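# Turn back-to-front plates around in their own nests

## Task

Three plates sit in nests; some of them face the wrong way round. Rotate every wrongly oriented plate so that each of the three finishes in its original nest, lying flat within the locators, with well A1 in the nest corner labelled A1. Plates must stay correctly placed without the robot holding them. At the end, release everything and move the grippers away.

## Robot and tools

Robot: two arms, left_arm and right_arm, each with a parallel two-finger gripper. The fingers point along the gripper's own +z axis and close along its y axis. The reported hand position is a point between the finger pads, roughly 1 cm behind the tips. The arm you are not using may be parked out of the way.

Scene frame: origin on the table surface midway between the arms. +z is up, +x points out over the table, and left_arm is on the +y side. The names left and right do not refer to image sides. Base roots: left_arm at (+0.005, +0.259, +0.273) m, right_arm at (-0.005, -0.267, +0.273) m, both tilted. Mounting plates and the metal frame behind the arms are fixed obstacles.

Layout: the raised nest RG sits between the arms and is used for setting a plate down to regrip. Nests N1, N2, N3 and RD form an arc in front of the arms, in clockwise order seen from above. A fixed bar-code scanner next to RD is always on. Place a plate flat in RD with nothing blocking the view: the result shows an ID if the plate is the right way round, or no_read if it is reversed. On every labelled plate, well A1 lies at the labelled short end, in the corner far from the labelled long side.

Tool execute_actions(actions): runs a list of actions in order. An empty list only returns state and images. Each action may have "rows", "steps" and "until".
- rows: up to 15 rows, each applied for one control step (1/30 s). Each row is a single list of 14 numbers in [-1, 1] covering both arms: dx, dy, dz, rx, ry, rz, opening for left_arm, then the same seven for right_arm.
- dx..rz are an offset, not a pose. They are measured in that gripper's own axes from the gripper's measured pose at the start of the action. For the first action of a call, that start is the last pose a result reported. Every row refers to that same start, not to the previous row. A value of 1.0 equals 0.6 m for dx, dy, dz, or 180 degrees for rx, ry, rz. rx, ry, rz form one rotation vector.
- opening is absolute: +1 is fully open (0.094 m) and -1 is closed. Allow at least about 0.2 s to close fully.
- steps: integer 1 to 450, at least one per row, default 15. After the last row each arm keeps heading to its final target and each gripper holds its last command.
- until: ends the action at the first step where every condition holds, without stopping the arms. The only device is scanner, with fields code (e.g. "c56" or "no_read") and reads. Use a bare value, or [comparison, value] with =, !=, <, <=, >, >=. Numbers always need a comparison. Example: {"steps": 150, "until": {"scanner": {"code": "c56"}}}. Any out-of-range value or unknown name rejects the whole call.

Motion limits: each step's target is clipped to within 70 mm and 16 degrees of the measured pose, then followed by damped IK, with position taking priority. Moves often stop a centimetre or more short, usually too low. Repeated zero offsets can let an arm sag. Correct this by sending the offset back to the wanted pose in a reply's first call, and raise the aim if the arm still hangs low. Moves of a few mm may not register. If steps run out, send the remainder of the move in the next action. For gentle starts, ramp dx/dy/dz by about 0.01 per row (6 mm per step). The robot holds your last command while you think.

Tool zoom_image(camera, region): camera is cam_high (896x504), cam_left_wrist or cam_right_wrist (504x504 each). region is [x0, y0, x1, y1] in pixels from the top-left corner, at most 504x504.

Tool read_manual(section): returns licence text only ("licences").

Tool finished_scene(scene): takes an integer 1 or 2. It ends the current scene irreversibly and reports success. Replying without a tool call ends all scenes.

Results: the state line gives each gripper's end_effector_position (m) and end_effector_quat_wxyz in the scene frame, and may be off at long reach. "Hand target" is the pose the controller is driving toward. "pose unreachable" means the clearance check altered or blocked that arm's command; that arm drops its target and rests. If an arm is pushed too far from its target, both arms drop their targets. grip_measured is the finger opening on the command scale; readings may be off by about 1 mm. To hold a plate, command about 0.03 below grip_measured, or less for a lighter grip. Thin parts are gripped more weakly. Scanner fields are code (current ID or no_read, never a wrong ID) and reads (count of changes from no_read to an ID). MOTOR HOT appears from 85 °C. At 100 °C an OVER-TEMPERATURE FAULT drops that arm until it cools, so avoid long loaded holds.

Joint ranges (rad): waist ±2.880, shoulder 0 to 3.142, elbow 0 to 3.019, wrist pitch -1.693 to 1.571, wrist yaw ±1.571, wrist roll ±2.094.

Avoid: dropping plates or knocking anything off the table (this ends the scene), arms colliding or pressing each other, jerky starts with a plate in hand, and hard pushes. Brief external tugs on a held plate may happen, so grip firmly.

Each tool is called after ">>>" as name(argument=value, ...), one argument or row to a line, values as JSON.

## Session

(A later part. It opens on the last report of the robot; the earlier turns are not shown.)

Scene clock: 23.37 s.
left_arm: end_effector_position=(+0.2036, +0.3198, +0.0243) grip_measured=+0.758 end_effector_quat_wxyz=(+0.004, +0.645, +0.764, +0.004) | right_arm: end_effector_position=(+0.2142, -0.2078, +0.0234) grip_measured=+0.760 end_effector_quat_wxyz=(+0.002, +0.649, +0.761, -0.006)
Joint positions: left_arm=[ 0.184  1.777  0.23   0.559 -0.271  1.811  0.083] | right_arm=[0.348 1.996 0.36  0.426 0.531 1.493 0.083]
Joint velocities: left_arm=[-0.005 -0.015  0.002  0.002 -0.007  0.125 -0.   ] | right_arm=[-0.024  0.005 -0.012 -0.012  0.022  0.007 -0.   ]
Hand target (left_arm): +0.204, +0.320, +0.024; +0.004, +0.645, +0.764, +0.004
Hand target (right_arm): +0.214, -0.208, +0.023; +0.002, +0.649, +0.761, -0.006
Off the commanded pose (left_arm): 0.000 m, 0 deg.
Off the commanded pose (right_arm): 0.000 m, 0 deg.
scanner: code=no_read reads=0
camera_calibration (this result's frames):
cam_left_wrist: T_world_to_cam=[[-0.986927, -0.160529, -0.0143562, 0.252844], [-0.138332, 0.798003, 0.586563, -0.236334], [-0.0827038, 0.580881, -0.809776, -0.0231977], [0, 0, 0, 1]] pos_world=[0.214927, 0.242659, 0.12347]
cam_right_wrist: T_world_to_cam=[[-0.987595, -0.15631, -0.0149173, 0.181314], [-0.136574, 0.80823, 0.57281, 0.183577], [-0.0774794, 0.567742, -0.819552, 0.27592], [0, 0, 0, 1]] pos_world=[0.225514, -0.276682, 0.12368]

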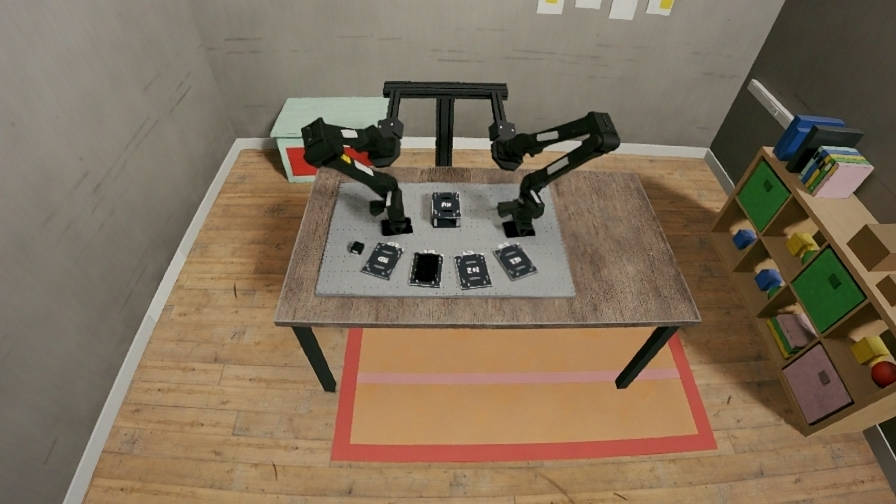

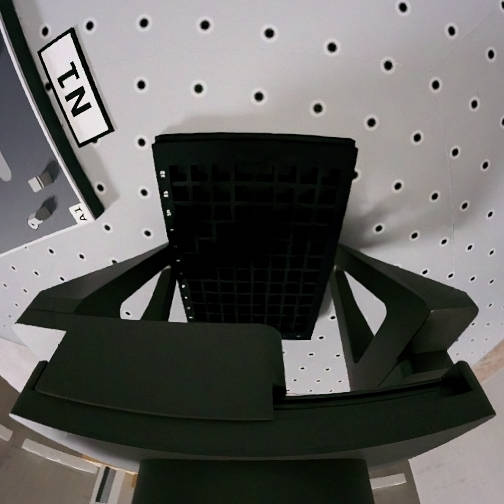

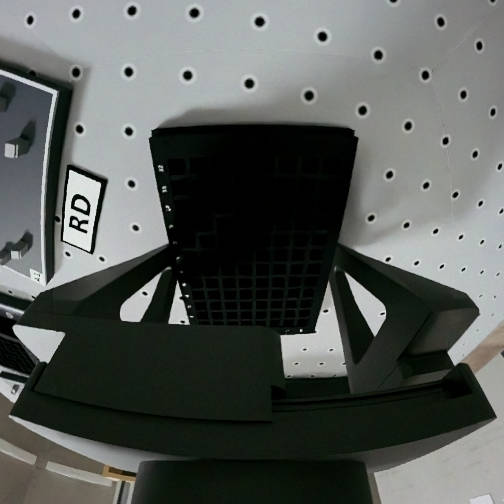

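>>> execute_actions(
  actions=[
    {"rows":[[0,0,-0.01,0,0,0,0.71,0,0,-0.01,0,0,0,0.71],[0,0,-0.02,0,0,0,0.71,0,0,-0.02,0,0,0,0.71],[0,0,-0.03,0,0,0,0.71,0,0,-0.03,0,0,0,0.71],[0,0,-0.045,0,0,0,0.71,0,0,-0.045,0,0,0,0.71],[0,0,-0.06,0,0,0,0.71,0,0,-0.06,0,0,0,0.71],[0,0,-0.075,0,0,0,0.71,0,0,-0.075,0,0,0,0.71],[0,0,-0.09,0,0,0,0.71,0,0,-0.09,0,0,0,0.71],[0,0,-0.095,0,0,0,0.71,0,0,-0.105,0,0,0,0.71],[0,0,-0.095,0,0,0,0.71,0,0,-0.12,0,0,0,0.71]],"steps":20},
    {"rows":[[-0.004,0.012,0,0,0,-0.03,0.71,0.014,0.015,0,0,0,-0.02,0.71],[-0.008,0.026,0,0,0,-0.07,0.71,0.03,0.033,0,0,0,-0.05,0.71],[-0.014,0.045,0,0,0,-0.11,0.71,0.054,0.06,0,0,0,-0.08,0.71],[-0.021,0.068,0,0,0,-0.15,0.71,0.084,0.093,0,0,0,-0.115,0.71],[-0.028,0.09,0,0,0,-0.19,0.71,0.118,0.13,0,0,0,-0.15,0.71],[-0.035,0.113,0,0,0,-0.23,0.71,0.152,0.168,0,0,0,-0.185,0.71],[-0.042,0.135,0,0,0,-0.27,0.71,0.187,0.206,0,0,0,-0.22,0.71],[-0.049,0.158,0,0,0,-0.31,0.71,0.221,0.244,0,0,0,-0.255,0.71],[-0.056,0.18,0,0,0,-0.35,0.71,0.256,0.282,0,0,0,-0.29,0.71],[-0.063,0.203,0,0,0,-0.39,0.71,0.29,0.32,0,0,0,-0.325,0.71],[-0.07,0.225,0,0,0,-0.43,0.71,0.325,0.358,0,0,0,-0.36,0.71],[-0.077,0.248,0,0,0,-0.47,0.71,0.359,0.396,0,0,0,-0.395,0.71],[-0.084,0.27,0,0,0,-0.51,0.71,0.394,0.434,0,0,0,-0.43,0.71],[-0.091,0.293,0,0,0,-0.55,0.71,0.428,0.472,0,0,0,-0.465,0.71],[-0.098,0.315,0,0,0,-0.588,0.71,0.462,0.509,0,0,0,-0.497,0.71]],"steps":70},
  ],
)

Scene clock: 27.37 s.
left_arm: end_effector_position=(+0.4005, +0.2994, +0.0914) grip_measured=+0.758 end_effector_quat_wxyz=(+0.019, -0.219, +0.976, +0.002) | right_arm: end_effector_position=(+0.4621, +0.1089, +0.0849) grip_measured=+0.761 end_effector_quat_wxyz=(-0.013, -0.072, +0.997, -0.002)
Joint positions: left_arm=[-0.135  1.494  0.663 -0.23  -0.441 -0.312  0.083] | right_arm=[ 0.843  2.342  1.549 -0.76   0.614  0.529  0.083]
Joint velocities: left_arm=[-0.024 -0.005 -0.017  0.002 -0.037 -0.007 -0.   ] | right_arm=[-0.005 -0.005  0.012  0.002 -0.051 -0.022 -0.001]
Hand target (left_arm): +0.404, +0.299, +0.090; +0.016, -0.221, +0.975, +0.002
Hand target (right_arm): +0.473, +0.119, +0.096; -0.002, -0.079, +0.997, +0.004
Off the commanded pose (left_arm): 0.007 m, 1 deg.
Off the commanded pose (right_arm): 0.021 m, 2 deg.
scanner: code=no_read reads=0
camera_calibration (this result's frames):
cam_left_wrist: T_world_to_cam=[[0.419529, -0.907741, 0.00122202, 0.103834], [-0.755371, -0.348361, 0.55503, 0.361051], [-0.503398, -0.233774, -0.831829, 0.473665], [0, 0, 0, 1]] pos_world=[0.467608, 0.330761, 0.193487]
cam_right_wrist: T_world_to_cam=[[0.142102, -0.989664, -0.0192891, 0.0456311], [-0.788008, -0.124897, 0.602863, 0.326327], [-0.599041, -0.0704683, -0.797611, 0.47437], [0, 0, 0, 1]] pos_world=[0.534831, 0.119345, 0.182512]

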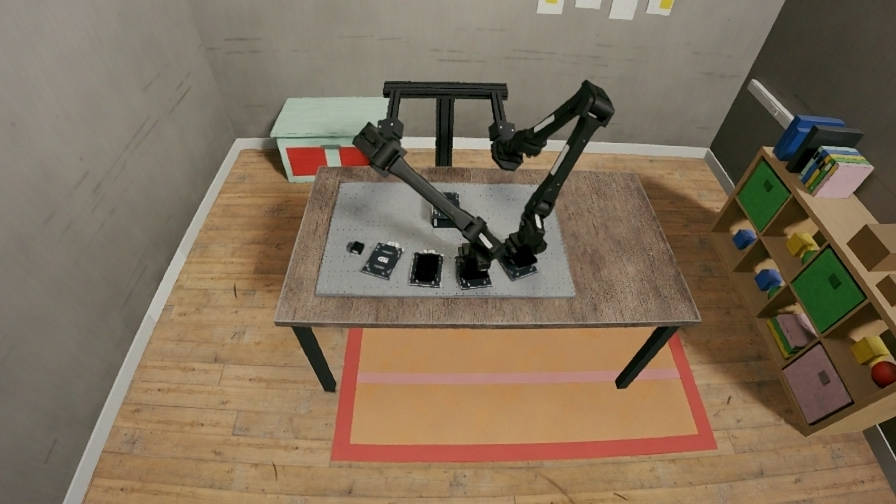

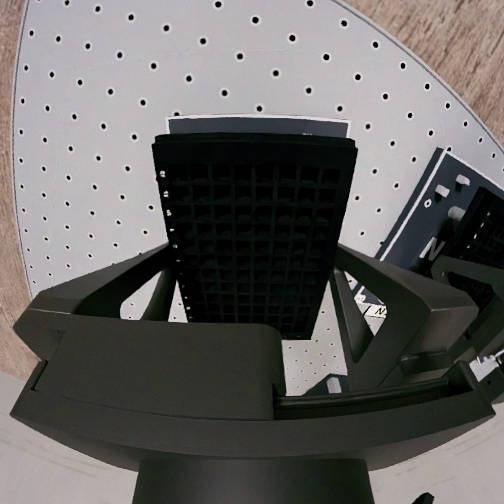

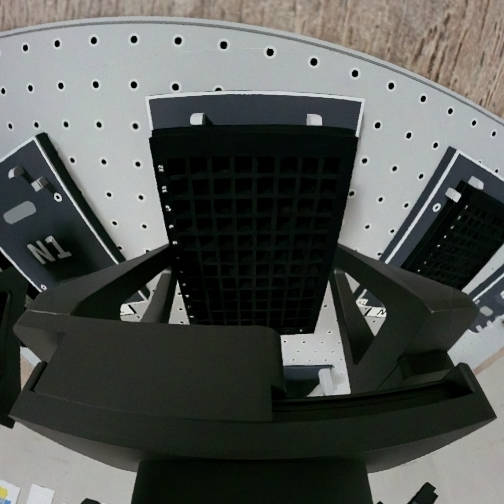

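>>> execute_actions(
  actions=[
    {"rows":[[0,-0.003,0.015,0,0.006,0,0.71,-0.005,0,0.012,0,-0.006,0,0.71],[0,-0.006,0.03,0,0.006,0,0.71,-0.01,0,0.024,0,-0.006,0,0.71],[0,-0.008,0.045,0,0.006,0,0.71,-0.015,-0.002,0.034,0,-0.006,0,0.71],[0,-0.008,0.059,0,0.006,0,0.71,-0.015,-0.002,0.034,0,-0.006,0,0.71]],"steps":28},
  ],
)

Scene clock: 28.67 s.
left_arm: end_effector_position=(+0.3935, +0.2905, +0.0545) grip_measured=+0.758 end_effector_quat_wxyz=(-0.004, -0.215, +0.977, +0.001) | right_arm: end_effector_position=(+0.4608, +0.1054, +0.0616) grip_measured=+0.761 end_effector_quat_wxyz=(-0.013, -0.073, +0.997, -0.006)
Joint positions: left_arm=[-0.11   1.618  0.692 -0.174 -0.423 -0.3    0.083] | right_arm=[ 0.819  2.373  1.546 -0.715  0.62   0.502  0.083]
Joint velocities: left_arm=[ 0.005  0.005  0.007  0.012 -0.066 -0.095 -0.   ] | right_arm=[-0.005 -0.005 -0.017 -0.002  0.022  0.007 -0.   ]
Hand target (left_arm): +0.404, +0.295, +0.056; +0.010, -0.219, +0.976, +0.000
Hand target (right_arm): +0.471, +0.108, +0.064; -0.003, -0.072, +0.997, -0.002
Off the commanded pose (left_arm): 0.012 m, 2 deg.
Off the commanded pose (right_arm): 0.011 m, 1 deg.
scanner: code=no_read reads=0
camera_calibration (this result's frames):
cam_left_wrist: T_world_to_cam=[[0.411913, -0.911199, -0.00665353, 0.103208], [-0.732702, -0.335546, 0.592078, 0.358433], [-0.541733, -0.23901, -0.805853, 0.452527], [0, 0, 0, 1]] pos_world=[0.465261, 0.322472, 0.153137]
cam_right_wrist: T_world_to_cam=[[0.143048, -0.989647, -0.0116886, 0.0410298], [-0.788575, -0.121105, 0.602896, 0.338706], [-0.59807, -0.0770257, -0.797734, 0.455038], [0, 0, 0, 1]] pos_world=[0.53337, 0.116673, 0.159274]

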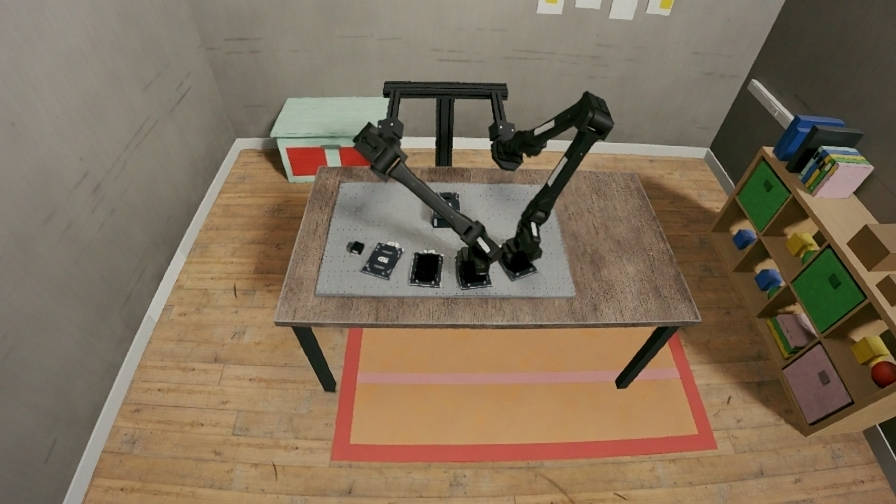

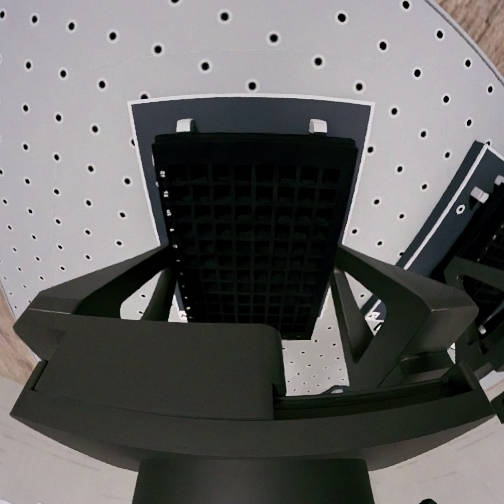

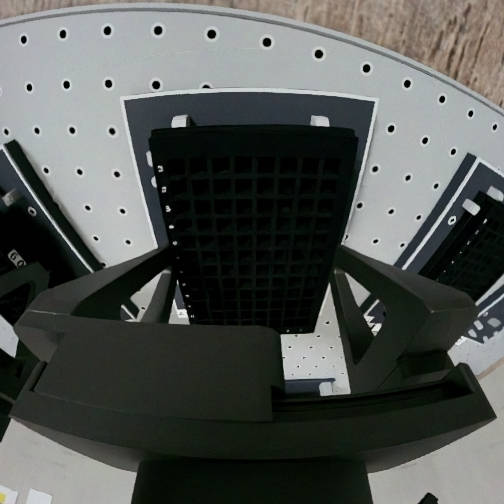

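>>> execute_actions(
  actions=[
    {"rows":[[-0.014,0.005,0.013,0,0,-0.01,0.71,-0.005,0.004,0.016,0,0,0,0.71]],"steps":22},
  ],
)

Scene clock: 29.73 s.
left_arm: end_effector_position=(+0.3967, +0.2947, +0.0508) grip_measured=+0.758 end_effector_quat_wxyz=(-0.004, -0.221, +0.975, +0.000) | right_arm: end_effector_position=(+0.4536, +0.1057, +0.0527) grip_measured=+0.761 end_effector_quat_wxyz=(-0.019, -0.076, +0.997, -0.010)
Joint positions: left_arm=[-0.096  1.626  0.703 -0.174 -0.416 -0.301  0.083] | right_arm=[ 0.816  2.39   1.546 -0.713  0.62   0.502  0.083]
Joint velocities: left_arm=[-0.005 -0.005 -0.007 -0.012 -0.022  0.022 -0.001] | right_arm=[-0.005  0.005 -0.002  0.027 -0.066 -0.037  0.001]
Hand target (left_arm): +0.400, +0.297, +0.047; -0.004, -0.230, +0.973, +0.001
Hand target (right_arm): +0.463, +0.108, +0.052; -0.013, -0.073, +0.997, -0.006
Off the commanded pose (left_arm): 0.006 m, 1 deg.
Off the commanded pose (right_arm): 0.010 m, 1 deg.
scanner: code=no_read reads=0
camera_calibration (this result's frames):
cam_left_wrist: T_world_to_cam=[[0.424515, -0.905402, -0.00586056, 0.0989475], [-0.727211, -0.344808, 0.593524, 0.364891], [-0.539399, -0.247698, -0.804795, 0.453888], [0, 0, 0, 1]] pos_world=[0.468174, 0.327832, 0.149295]
cam_right_wrist: T_world_to_cam=[[0.150066, -0.988664, -0.0048347, 0.0386256], [-0.780584, -0.12148, 0.613132, 0.334381], [-0.606769, -0.0882361, -0.789966, 0.448371], [0, 0, 0, 1]] pos_world=[0.527274, 0.118371, 0.149365]

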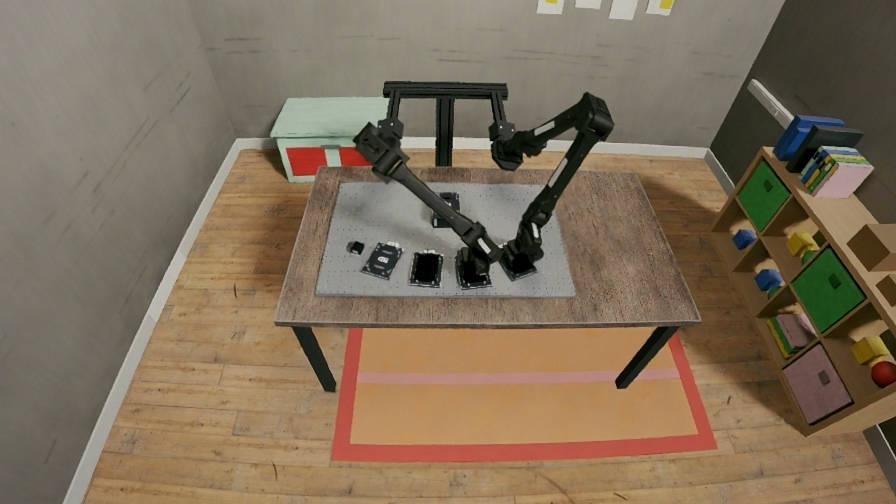

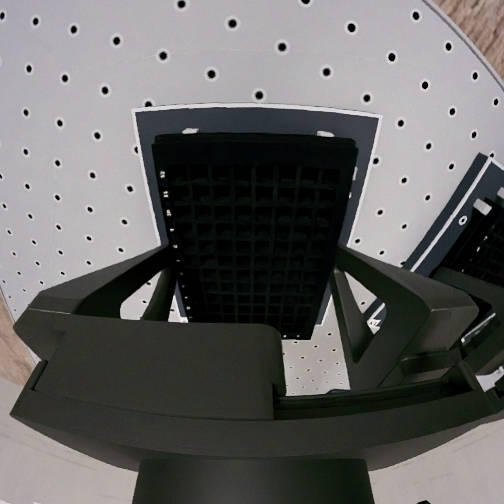

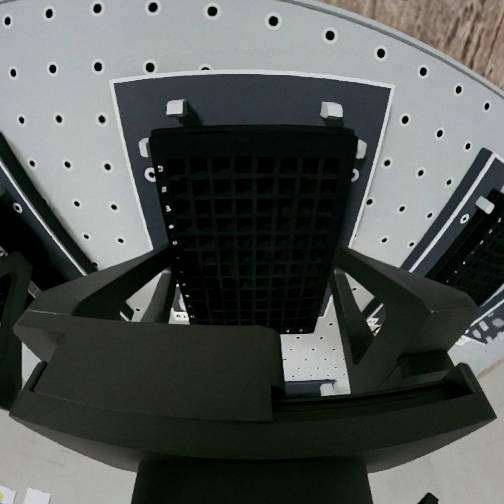

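>>> execute_actions(
  actions=[
    {"rows":[[0.008,-0.008,0.01,0,0,0,0.71,-0.025,0.0,0.0,0,-0.006,0,0.71]],"steps":22},
  ],
)

Scene clock: 30.73 s.
left_arm: end_effector_position=(+0.3963, +0.2937, +0.0479) grip_measured=+0.758 end_effector_quat_wxyz=(-0.004, -0.222, +0.975, +0.001) | right_arm: end_effector_position=(+0.4539, +0.1053, +0.0527) grip_measured=+0.761 end_effector_quat_wxyz=(-0.018, -0.078, +0.997, -0.011)
Joint positions: left_arm=[-0.096  1.636  0.703 -0.163 -0.418 -0.301  0.083] | right_arm=[ 0.816  2.39   1.546 -0.713  0.623  0.498  0.083]
Joint velocities: left_arm=[ 0.005 -0.015 -0.012 -0.012 -0.037 -0.022  0.   ] | right_arm=[ 0.005 -0.005 -0.022  0.007 -0.125  0.022 -0.002]
Hand target (left_arm): +0.394, +0.288, +0.045; -0.004, -0.221, +0.975, +0.000
Hand target (right_arm): +0.468, +0.107, +0.052; -0.009, -0.076, +0.997, -0.009
Off the commanded pose (left_arm): 0.007 m, 0 deg.
Off the commanded pose (right_arm): 0.015 m, 1 deg.
scanner: code=no_read reads=0
camera_calibration (this result's frames):
cam_left_wrist: T_world_to_cam=[[0.425066, -0.905133, -0.00728787, 0.0979552], [-0.727658, -0.346487, 0.591997, 0.366712], [-0.538362, -0.246335, -0.805907, 0.450377], [0, 0, 0, 1]] pos_world=[0.467669, 0.326667, 0.146583]
cam_right_wrist: T_world_to_cam=[[0.153214, -0.98819, -0.00227948, 0.0365524], [-0.781288, -0.122547, 0.612022, 0.335071], [-0.605074, -0.0919894, -0.790837, 0.448199], [0, 0, 0, 1]] pos_world=[0.527379, 0.118412, 0.149465]

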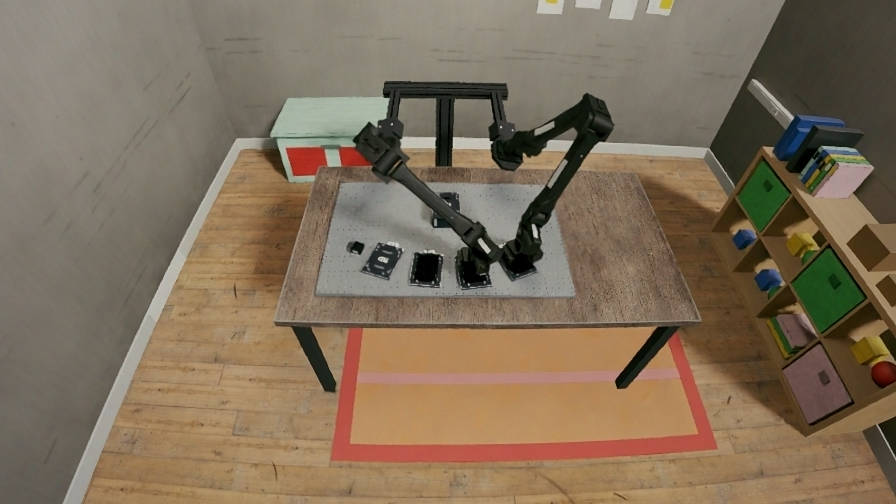

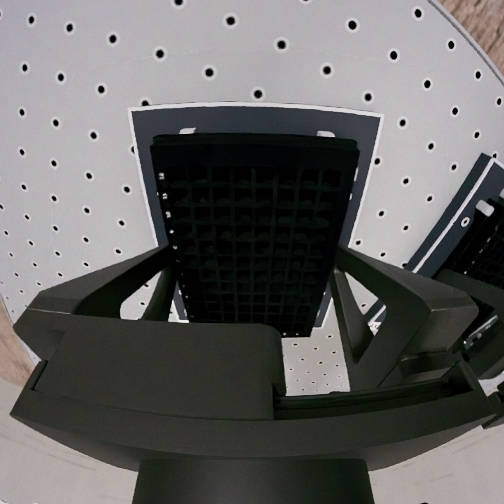

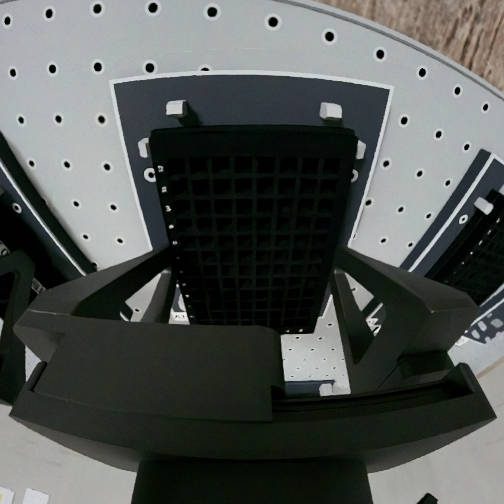

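>>> execute_actions(
  actions=[
    {"rows":[[0.014,-0.006,-0.002,0,0,0,0.71,-0.024,0.008,-0.004,0,-0.004,0,0.71]],"steps":22},
  ],
)

Scene clock: 31.70 s.
left_arm: end_effector_position=(+0.3904, +0.2911, +0.0482) grip_measured=+0.758 end_effector_quat_wxyz=(-0.006, -0.219, +0.976, +0.003) | right_arm: end_effector_position=(+0.4552, +0.1057, +0.0530) grip_measured=+0.761 end_effector_quat_wxyz=(-0.020, -0.079, +0.997, -0.013)
Joint positions: left_arm=[-0.102  1.636  0.691 -0.158 -0.424 -0.305  0.083] | right_arm=[ 0.816  2.394  1.555 -0.724  0.624  0.498  0.083]
Joint velocities: left_arm=[-0.015  0.005 -0.012 -0.002 -0.051  0.037 -0.   ] | right_arm=[ 0.005 -0.015 -0.012  0.002 -0.051 -0.051 -0.002]
Hand target (left_arm): +0.390, +0.287, +0.049; -0.004, -0.222, +0.975, +0.001
Hand target (right_arm): +0.467, +0.112, +0.055; -0.012, -0.078, +0.997, -0.011
Off the commanded pose (left_arm): 0.004 m, 0 deg.
Off the commanded pose (right_arm): 0.014 m, 1 deg.
scanner: code=no_read reads=0
camera_calibration (this result's frames):
cam_left_wrist: T_world_to_cam=[[0.420643, -0.907143, -0.0122802, 0.10065], [-0.726014, -0.344709, 0.595045, 0.360033], [-0.544024, -0.241386, -0.803598, 0.447445], [0, 0, 0, 1]] pos_world=[0.462472, 0.323418, 0.146566]
cam_right_wrist: T_world_to_cam=[[0.156123, -0.987738, 0.000540896, 0.0352206], [-0.77935, -0.122848, 0.614428, 0.334929], [-0.606827, -0.0963477, -0.788973, 0.450394], [0, 0, 0, 1]] pos_world=[0.528839, 0.119329, 0.14954]

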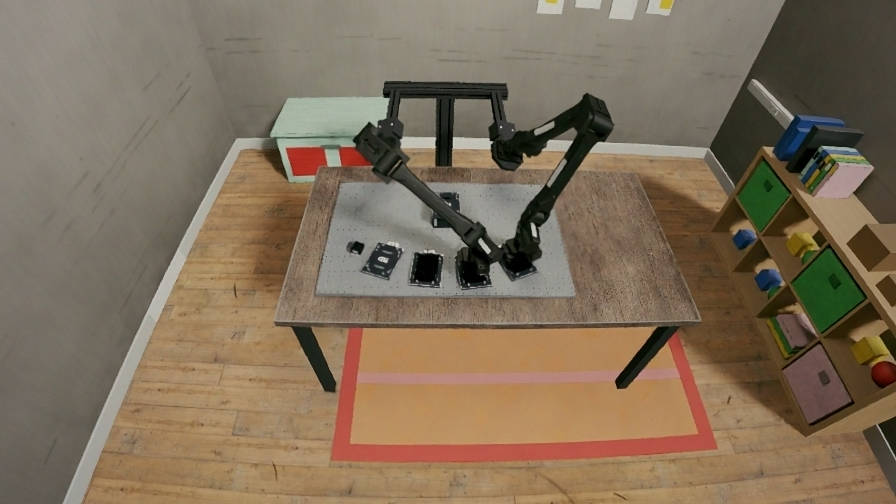

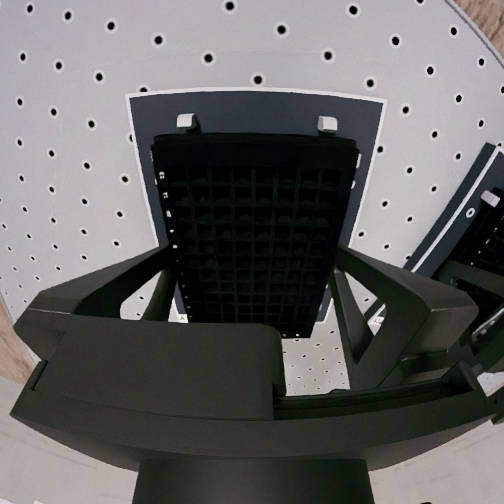

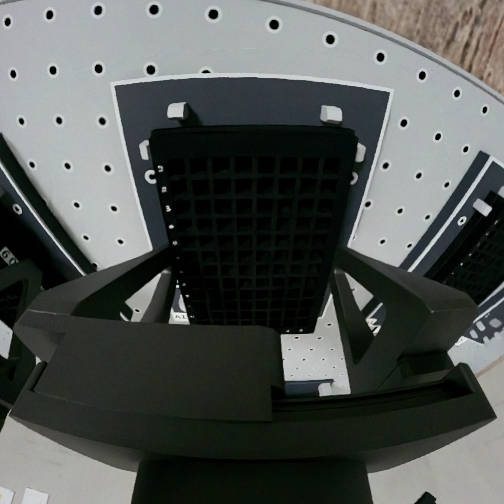

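>>> execute_actions(
  actions=[
    {"rows":[[-0.008,-0.003,0.018,0,-0.005,0,0.71,-0.022,0.006,0,0,-0.014,0.006,0.71]],"steps":22},
  ],
)

Scene clock: 32.73 s.
left_arm: end_effector_position=(+0.3918, +0.2899, +0.0414) grip_measured=+0.758 end_effector_quat_wxyz=(-0.002, -0.220, +0.976, +0.005) | right_arm: end_effector_position=(+0.4582, +0.1061, +0.0519) grip_measured=+0.761 end_effector_quat_wxyz=(-0.011, -0.075, +0.997, -0.015)
Joint positions: left_arm=[-0.1    1.66   0.694 -0.129 -0.427 -0.299  0.083] | right_arm=[ 0.816  2.395  1.554 -0.706  0.637  0.498  0.083]
Joint velocities: left_arm=[ 0.005 -0.005  0.002 -0.007  0.081  0.022  0.001] | right_arm=[-0.005 -0.015 -0.007 -0.002 -0.037 -0.022  0.   ]
Hand target (left_arm): +0.395, +0.291, +0.037; +0.001, -0.220, +0.976, +0.005
Hand target (right_arm): +0.468, +0.111, +0.053; +0.002, -0.070, +0.997, -0.011
Off the commanded pose (left_arm): 0.006 m, 0 deg.
Off the commanded pose (right_arm): 0.011 m, 2 deg.
scanner: code=no_read reads=0
camera_calibration (this result's frames):
cam_left_wrist: T_world_to_cam=[[0.421062, -0.906925, -0.0139272, 0.0987518], [-0.730147, -0.348019, 0.58802, 0.367521], [-0.538137, -0.237424, -0.808726, 0.43921], [0, 0, 0, 1]] pos_world=[0.463119, 0.321744, 0.140467]
cam_right_wrist: T_world_to_cam=[[0.147984, -0.988971, 0.00609893, 0.0387599], [-0.790923, -0.114642, 0.60108, 0.343101], [-0.593752, -0.0937739, -0.799166, 0.445706], [0, 0, 0, 1]] pos_world=[0.53027, 0.119462, 0.149726]

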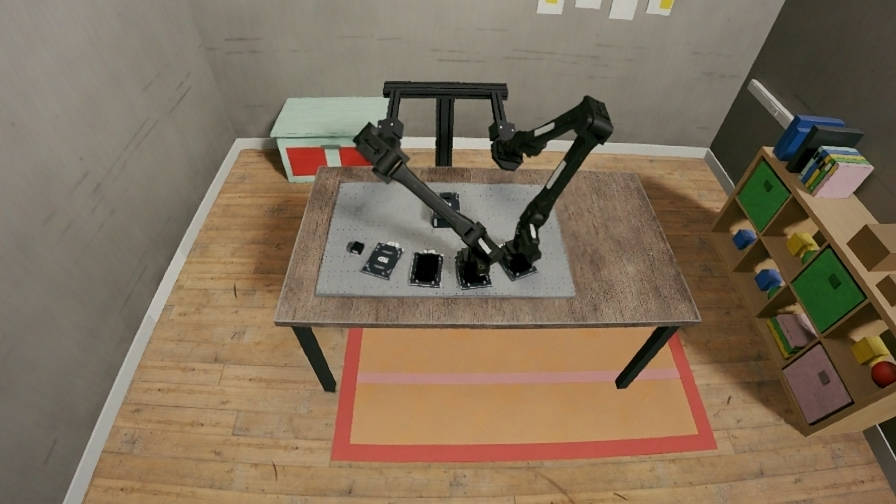

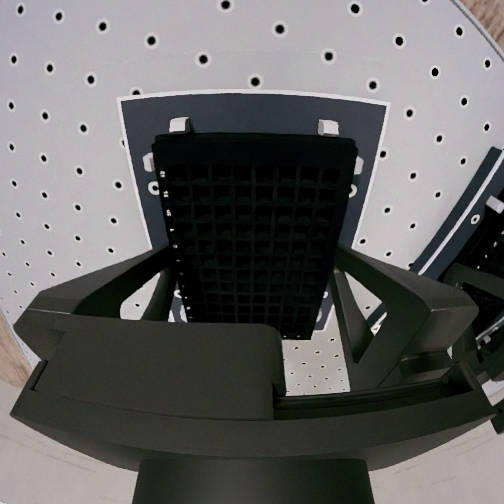

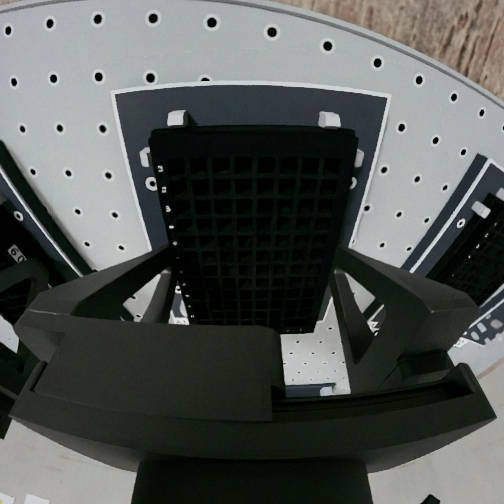

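>>> execute_actions(
  actions=[
    {"rows":[[0,0,0,0,0,0,0.71,-0.008,0,0.012,0,0,0,0.71]],"steps":20},
    {"rows":[[0,0,0,0,0,0,1,0,0,0,0,0,0,1]],"steps":10},
    {"rows":[[0,0,-0.03,0,0,0,1,0,0,-0.03,0,0,0,1],[0,0,-0.06,0,0,0,1,0,0,-0.06,0,0,0,1],[0,0,-0.1,0,0,0,1,0,0,-0.1,0,0,0,1]],"steps":25},
  ],
)

Scene clock: 35.53 s.
left_arm: end_effector_position=(+0.3936, +0.2925, +0.1028) grip_measured=+1.000 end_effector_quat_wxyz=(+0.005, -0.220, +0.975, +0.004) | right_arm: end_effector_position=(+0.4552, +0.1076, +0.1075) grip_measured=+1.000 end_effector_quat_wxyz=(-0.014, -0.082, +0.996, -0.014)
Joint positions: left_arm=[-0.165  1.469  0.662 -0.299 -0.456 -0.357  0.094] | right_arm=[ 0.874  2.314  1.541 -0.823  0.633  0.558  0.094]
Joint velocities: left_arm=[-0.005  0.015  0.002  0.002  0.066 -0.051  0.   ] | right_arm=[ 0.005  0.015  0.017 -0.012  0.037  0.007  0.   ]
Hand target (left_arm): +0.391, +0.290, +0.102; -0.001, -0.219, +0.976, +0.005
Hand target (right_arm): +0.458, +0.109, +0.112; -0.013, -0.076, +0.997, -0.014
Off the commanded pose (left_arm): 0.004 m, 1 deg.
Off the commanded pose (right_arm): 0.005 m, 1 deg.
scanner: code=no_read reads=0
camera_calibration (this result's frames):
cam_left_wrist: T_world_to_cam=[[0.422027, -0.90654, -0.00886009, 0.100231], [-0.73838, -0.34938, 0.576827, 0.338442], [-0.526012, -0.236894, -0.816818, 0.486303], [0, 0, 0, 1]] pos_world=[0.4634, 0.32431, 0.202887]
cam_right_wrist: T_world_to_cam=[[0.162692, -0.986667, 0.00451716, 0.0335335], [-0.785038, -0.126669, 0.606358, 0.305538], [-0.597701, -0.102196, -0.795179, 0.490807], [0, 0, 0, 1]] pos_world=[0.527759, 0.121947, 0.204863]

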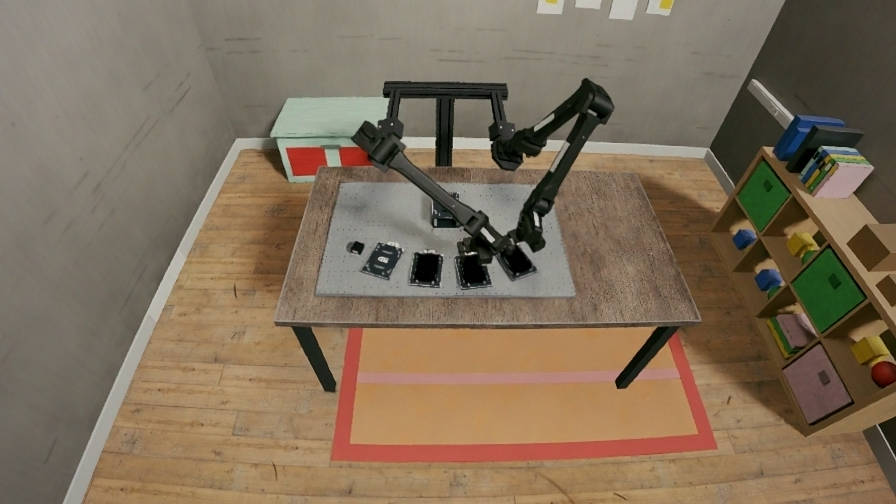

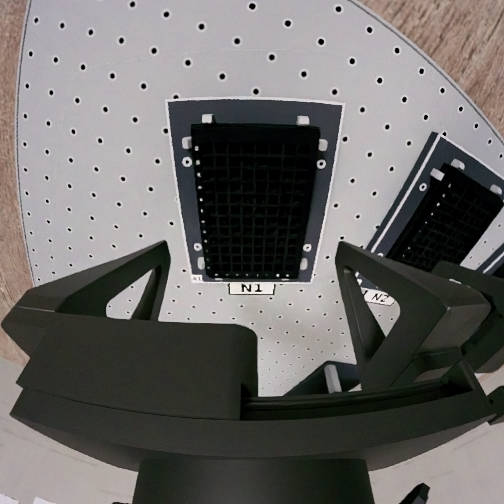

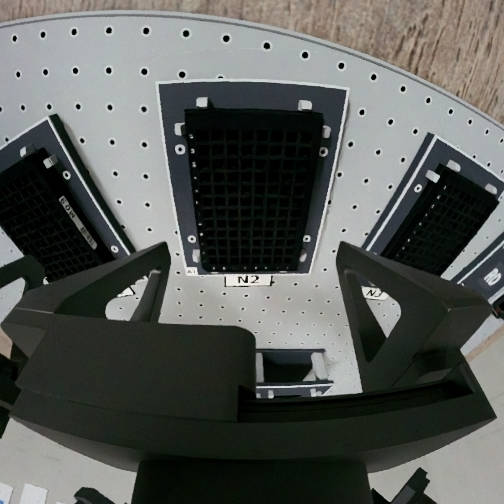

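>>> execute_actions(
  actions=[
    {"rows":[[0.2,0.03,-0.05,0,0,0,1,0.2,-0.05,-0.05,0,0,0,1]],"steps":30},
  ],
)

>>> zoom_image(
  camera="cam_left_wrist",
  region=[100,0,504,260],
)

>>> zoom_image(
  camera="cam_right_wrist",
  region=[50,0,454,260],
)

Scene clock: 43.77 s.
left_arm: end_effector_position=(+0.2703, +0.2579, +0.1268) grip_measured=+1.000 end_effector_quat_wxyz=(-0.003, -0.214, +0.977, +0.006) | right_arm: end_effector_position=(+0.3238, +0.0545, +0.1352) grip_measured=+1.000 end_effector_quat_wxyz=(-0.029, -0.106, +0.994, -0.025)
Joint positions: left_arm=[-0.304  1.326  0.344 -0.21  -0.515 -0.497  0.094] | right_arm=[ 0.982  2.138  1.126 -0.708  0.621  0.671  0.094]
Joint velocities: left_arm=[-0.005 -0.005  0.002  0.012 -0.051 -0.022  0.   ] | right_arm=[-0.015  0.005  0.007 -0.027  0.007 -0.022  0.   ]
Hand target (left_arm): +0.277, +0.257, +0.130; +0.006, -0.220, +0.975, +0.004
Hand target (right_arm): +0.342, +0.062, +0.143; -0.016, -0.082, +0.996, -0.013
Off the commanded pose (left_arm): 0.008 m, 1 deg.
Off the commanded pose (right_arm): 0.021 m, 3 deg.
scanner: code=no_read reads=0
camera_calibration (this result's frames):
cam_left_wrist: T_world_to_cam=[[0.409987, -0.911934, -0.016937, 0.126749], [-0.733058, -0.340504, 0.588798, 0.216266], [-0.542712, -0.228984, -0.808103, 0.434246], [0, 0, 0, 1]] pos_world=[0.34224, 0.288661, 0.225725]
cam_right_wrist: T_world_to_cam=[[0.209609, -0.977525, 0.0225503, -0.0157243], [-0.760505, -0.148491, 0.632125, 0.168578], [-0.61457, -0.149649, -0.774538, 0.434075], [0, 0, 0, 1]] pos_world=[0.39827, 0.0746201, 0.23]

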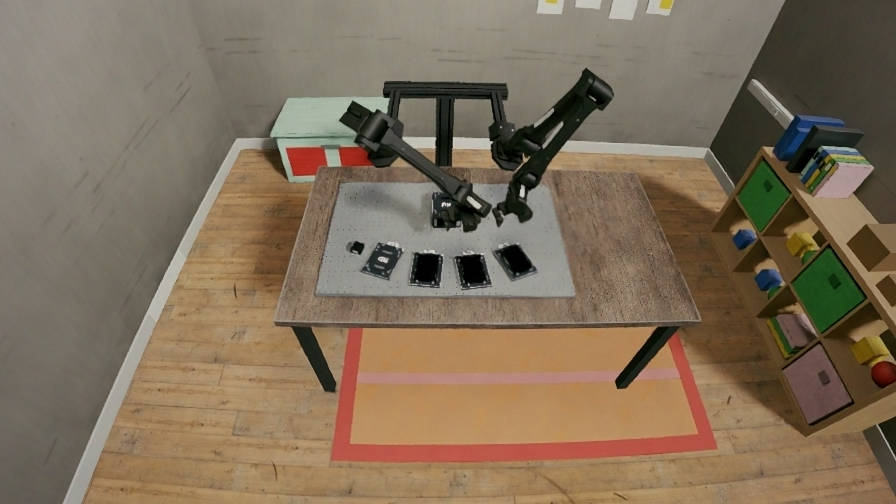

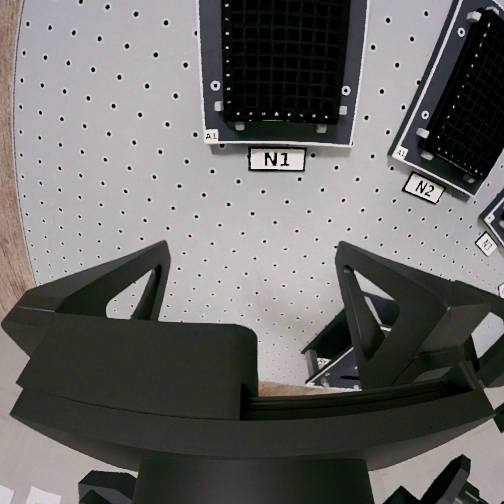

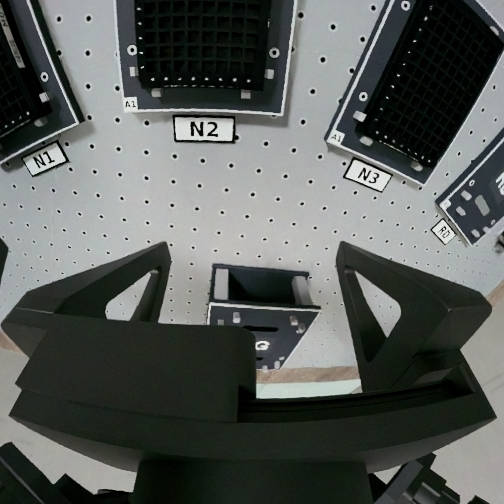

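Region (100, 0, 504, 260) of cam_left_wrist's 504x504 image, scaled by 1.248, with more detail than that image has; it fills the top 324 rows of this view, and the rest is white.

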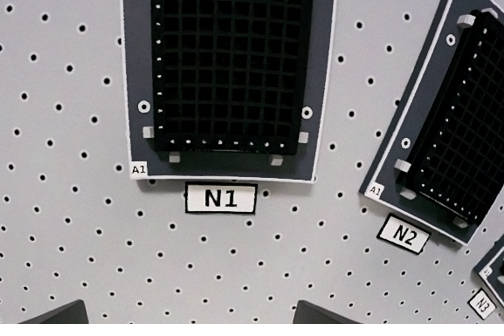

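Region (50, 0, 454, 260) of cam_right_wrist's 504x504 image, scaled by 1.248, with more detail than that image has; it fills the top 324 rows of this view, and the rest is white.

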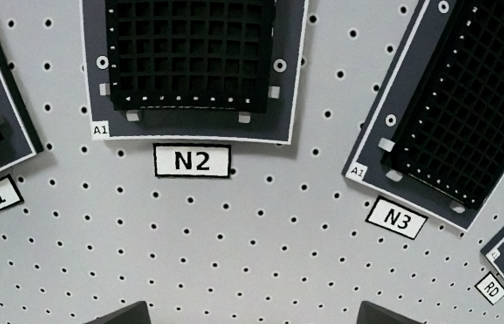

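All pins visible; seated.

>>> finished_scene(
  scene=2,
)

The scene is finished: the task was done.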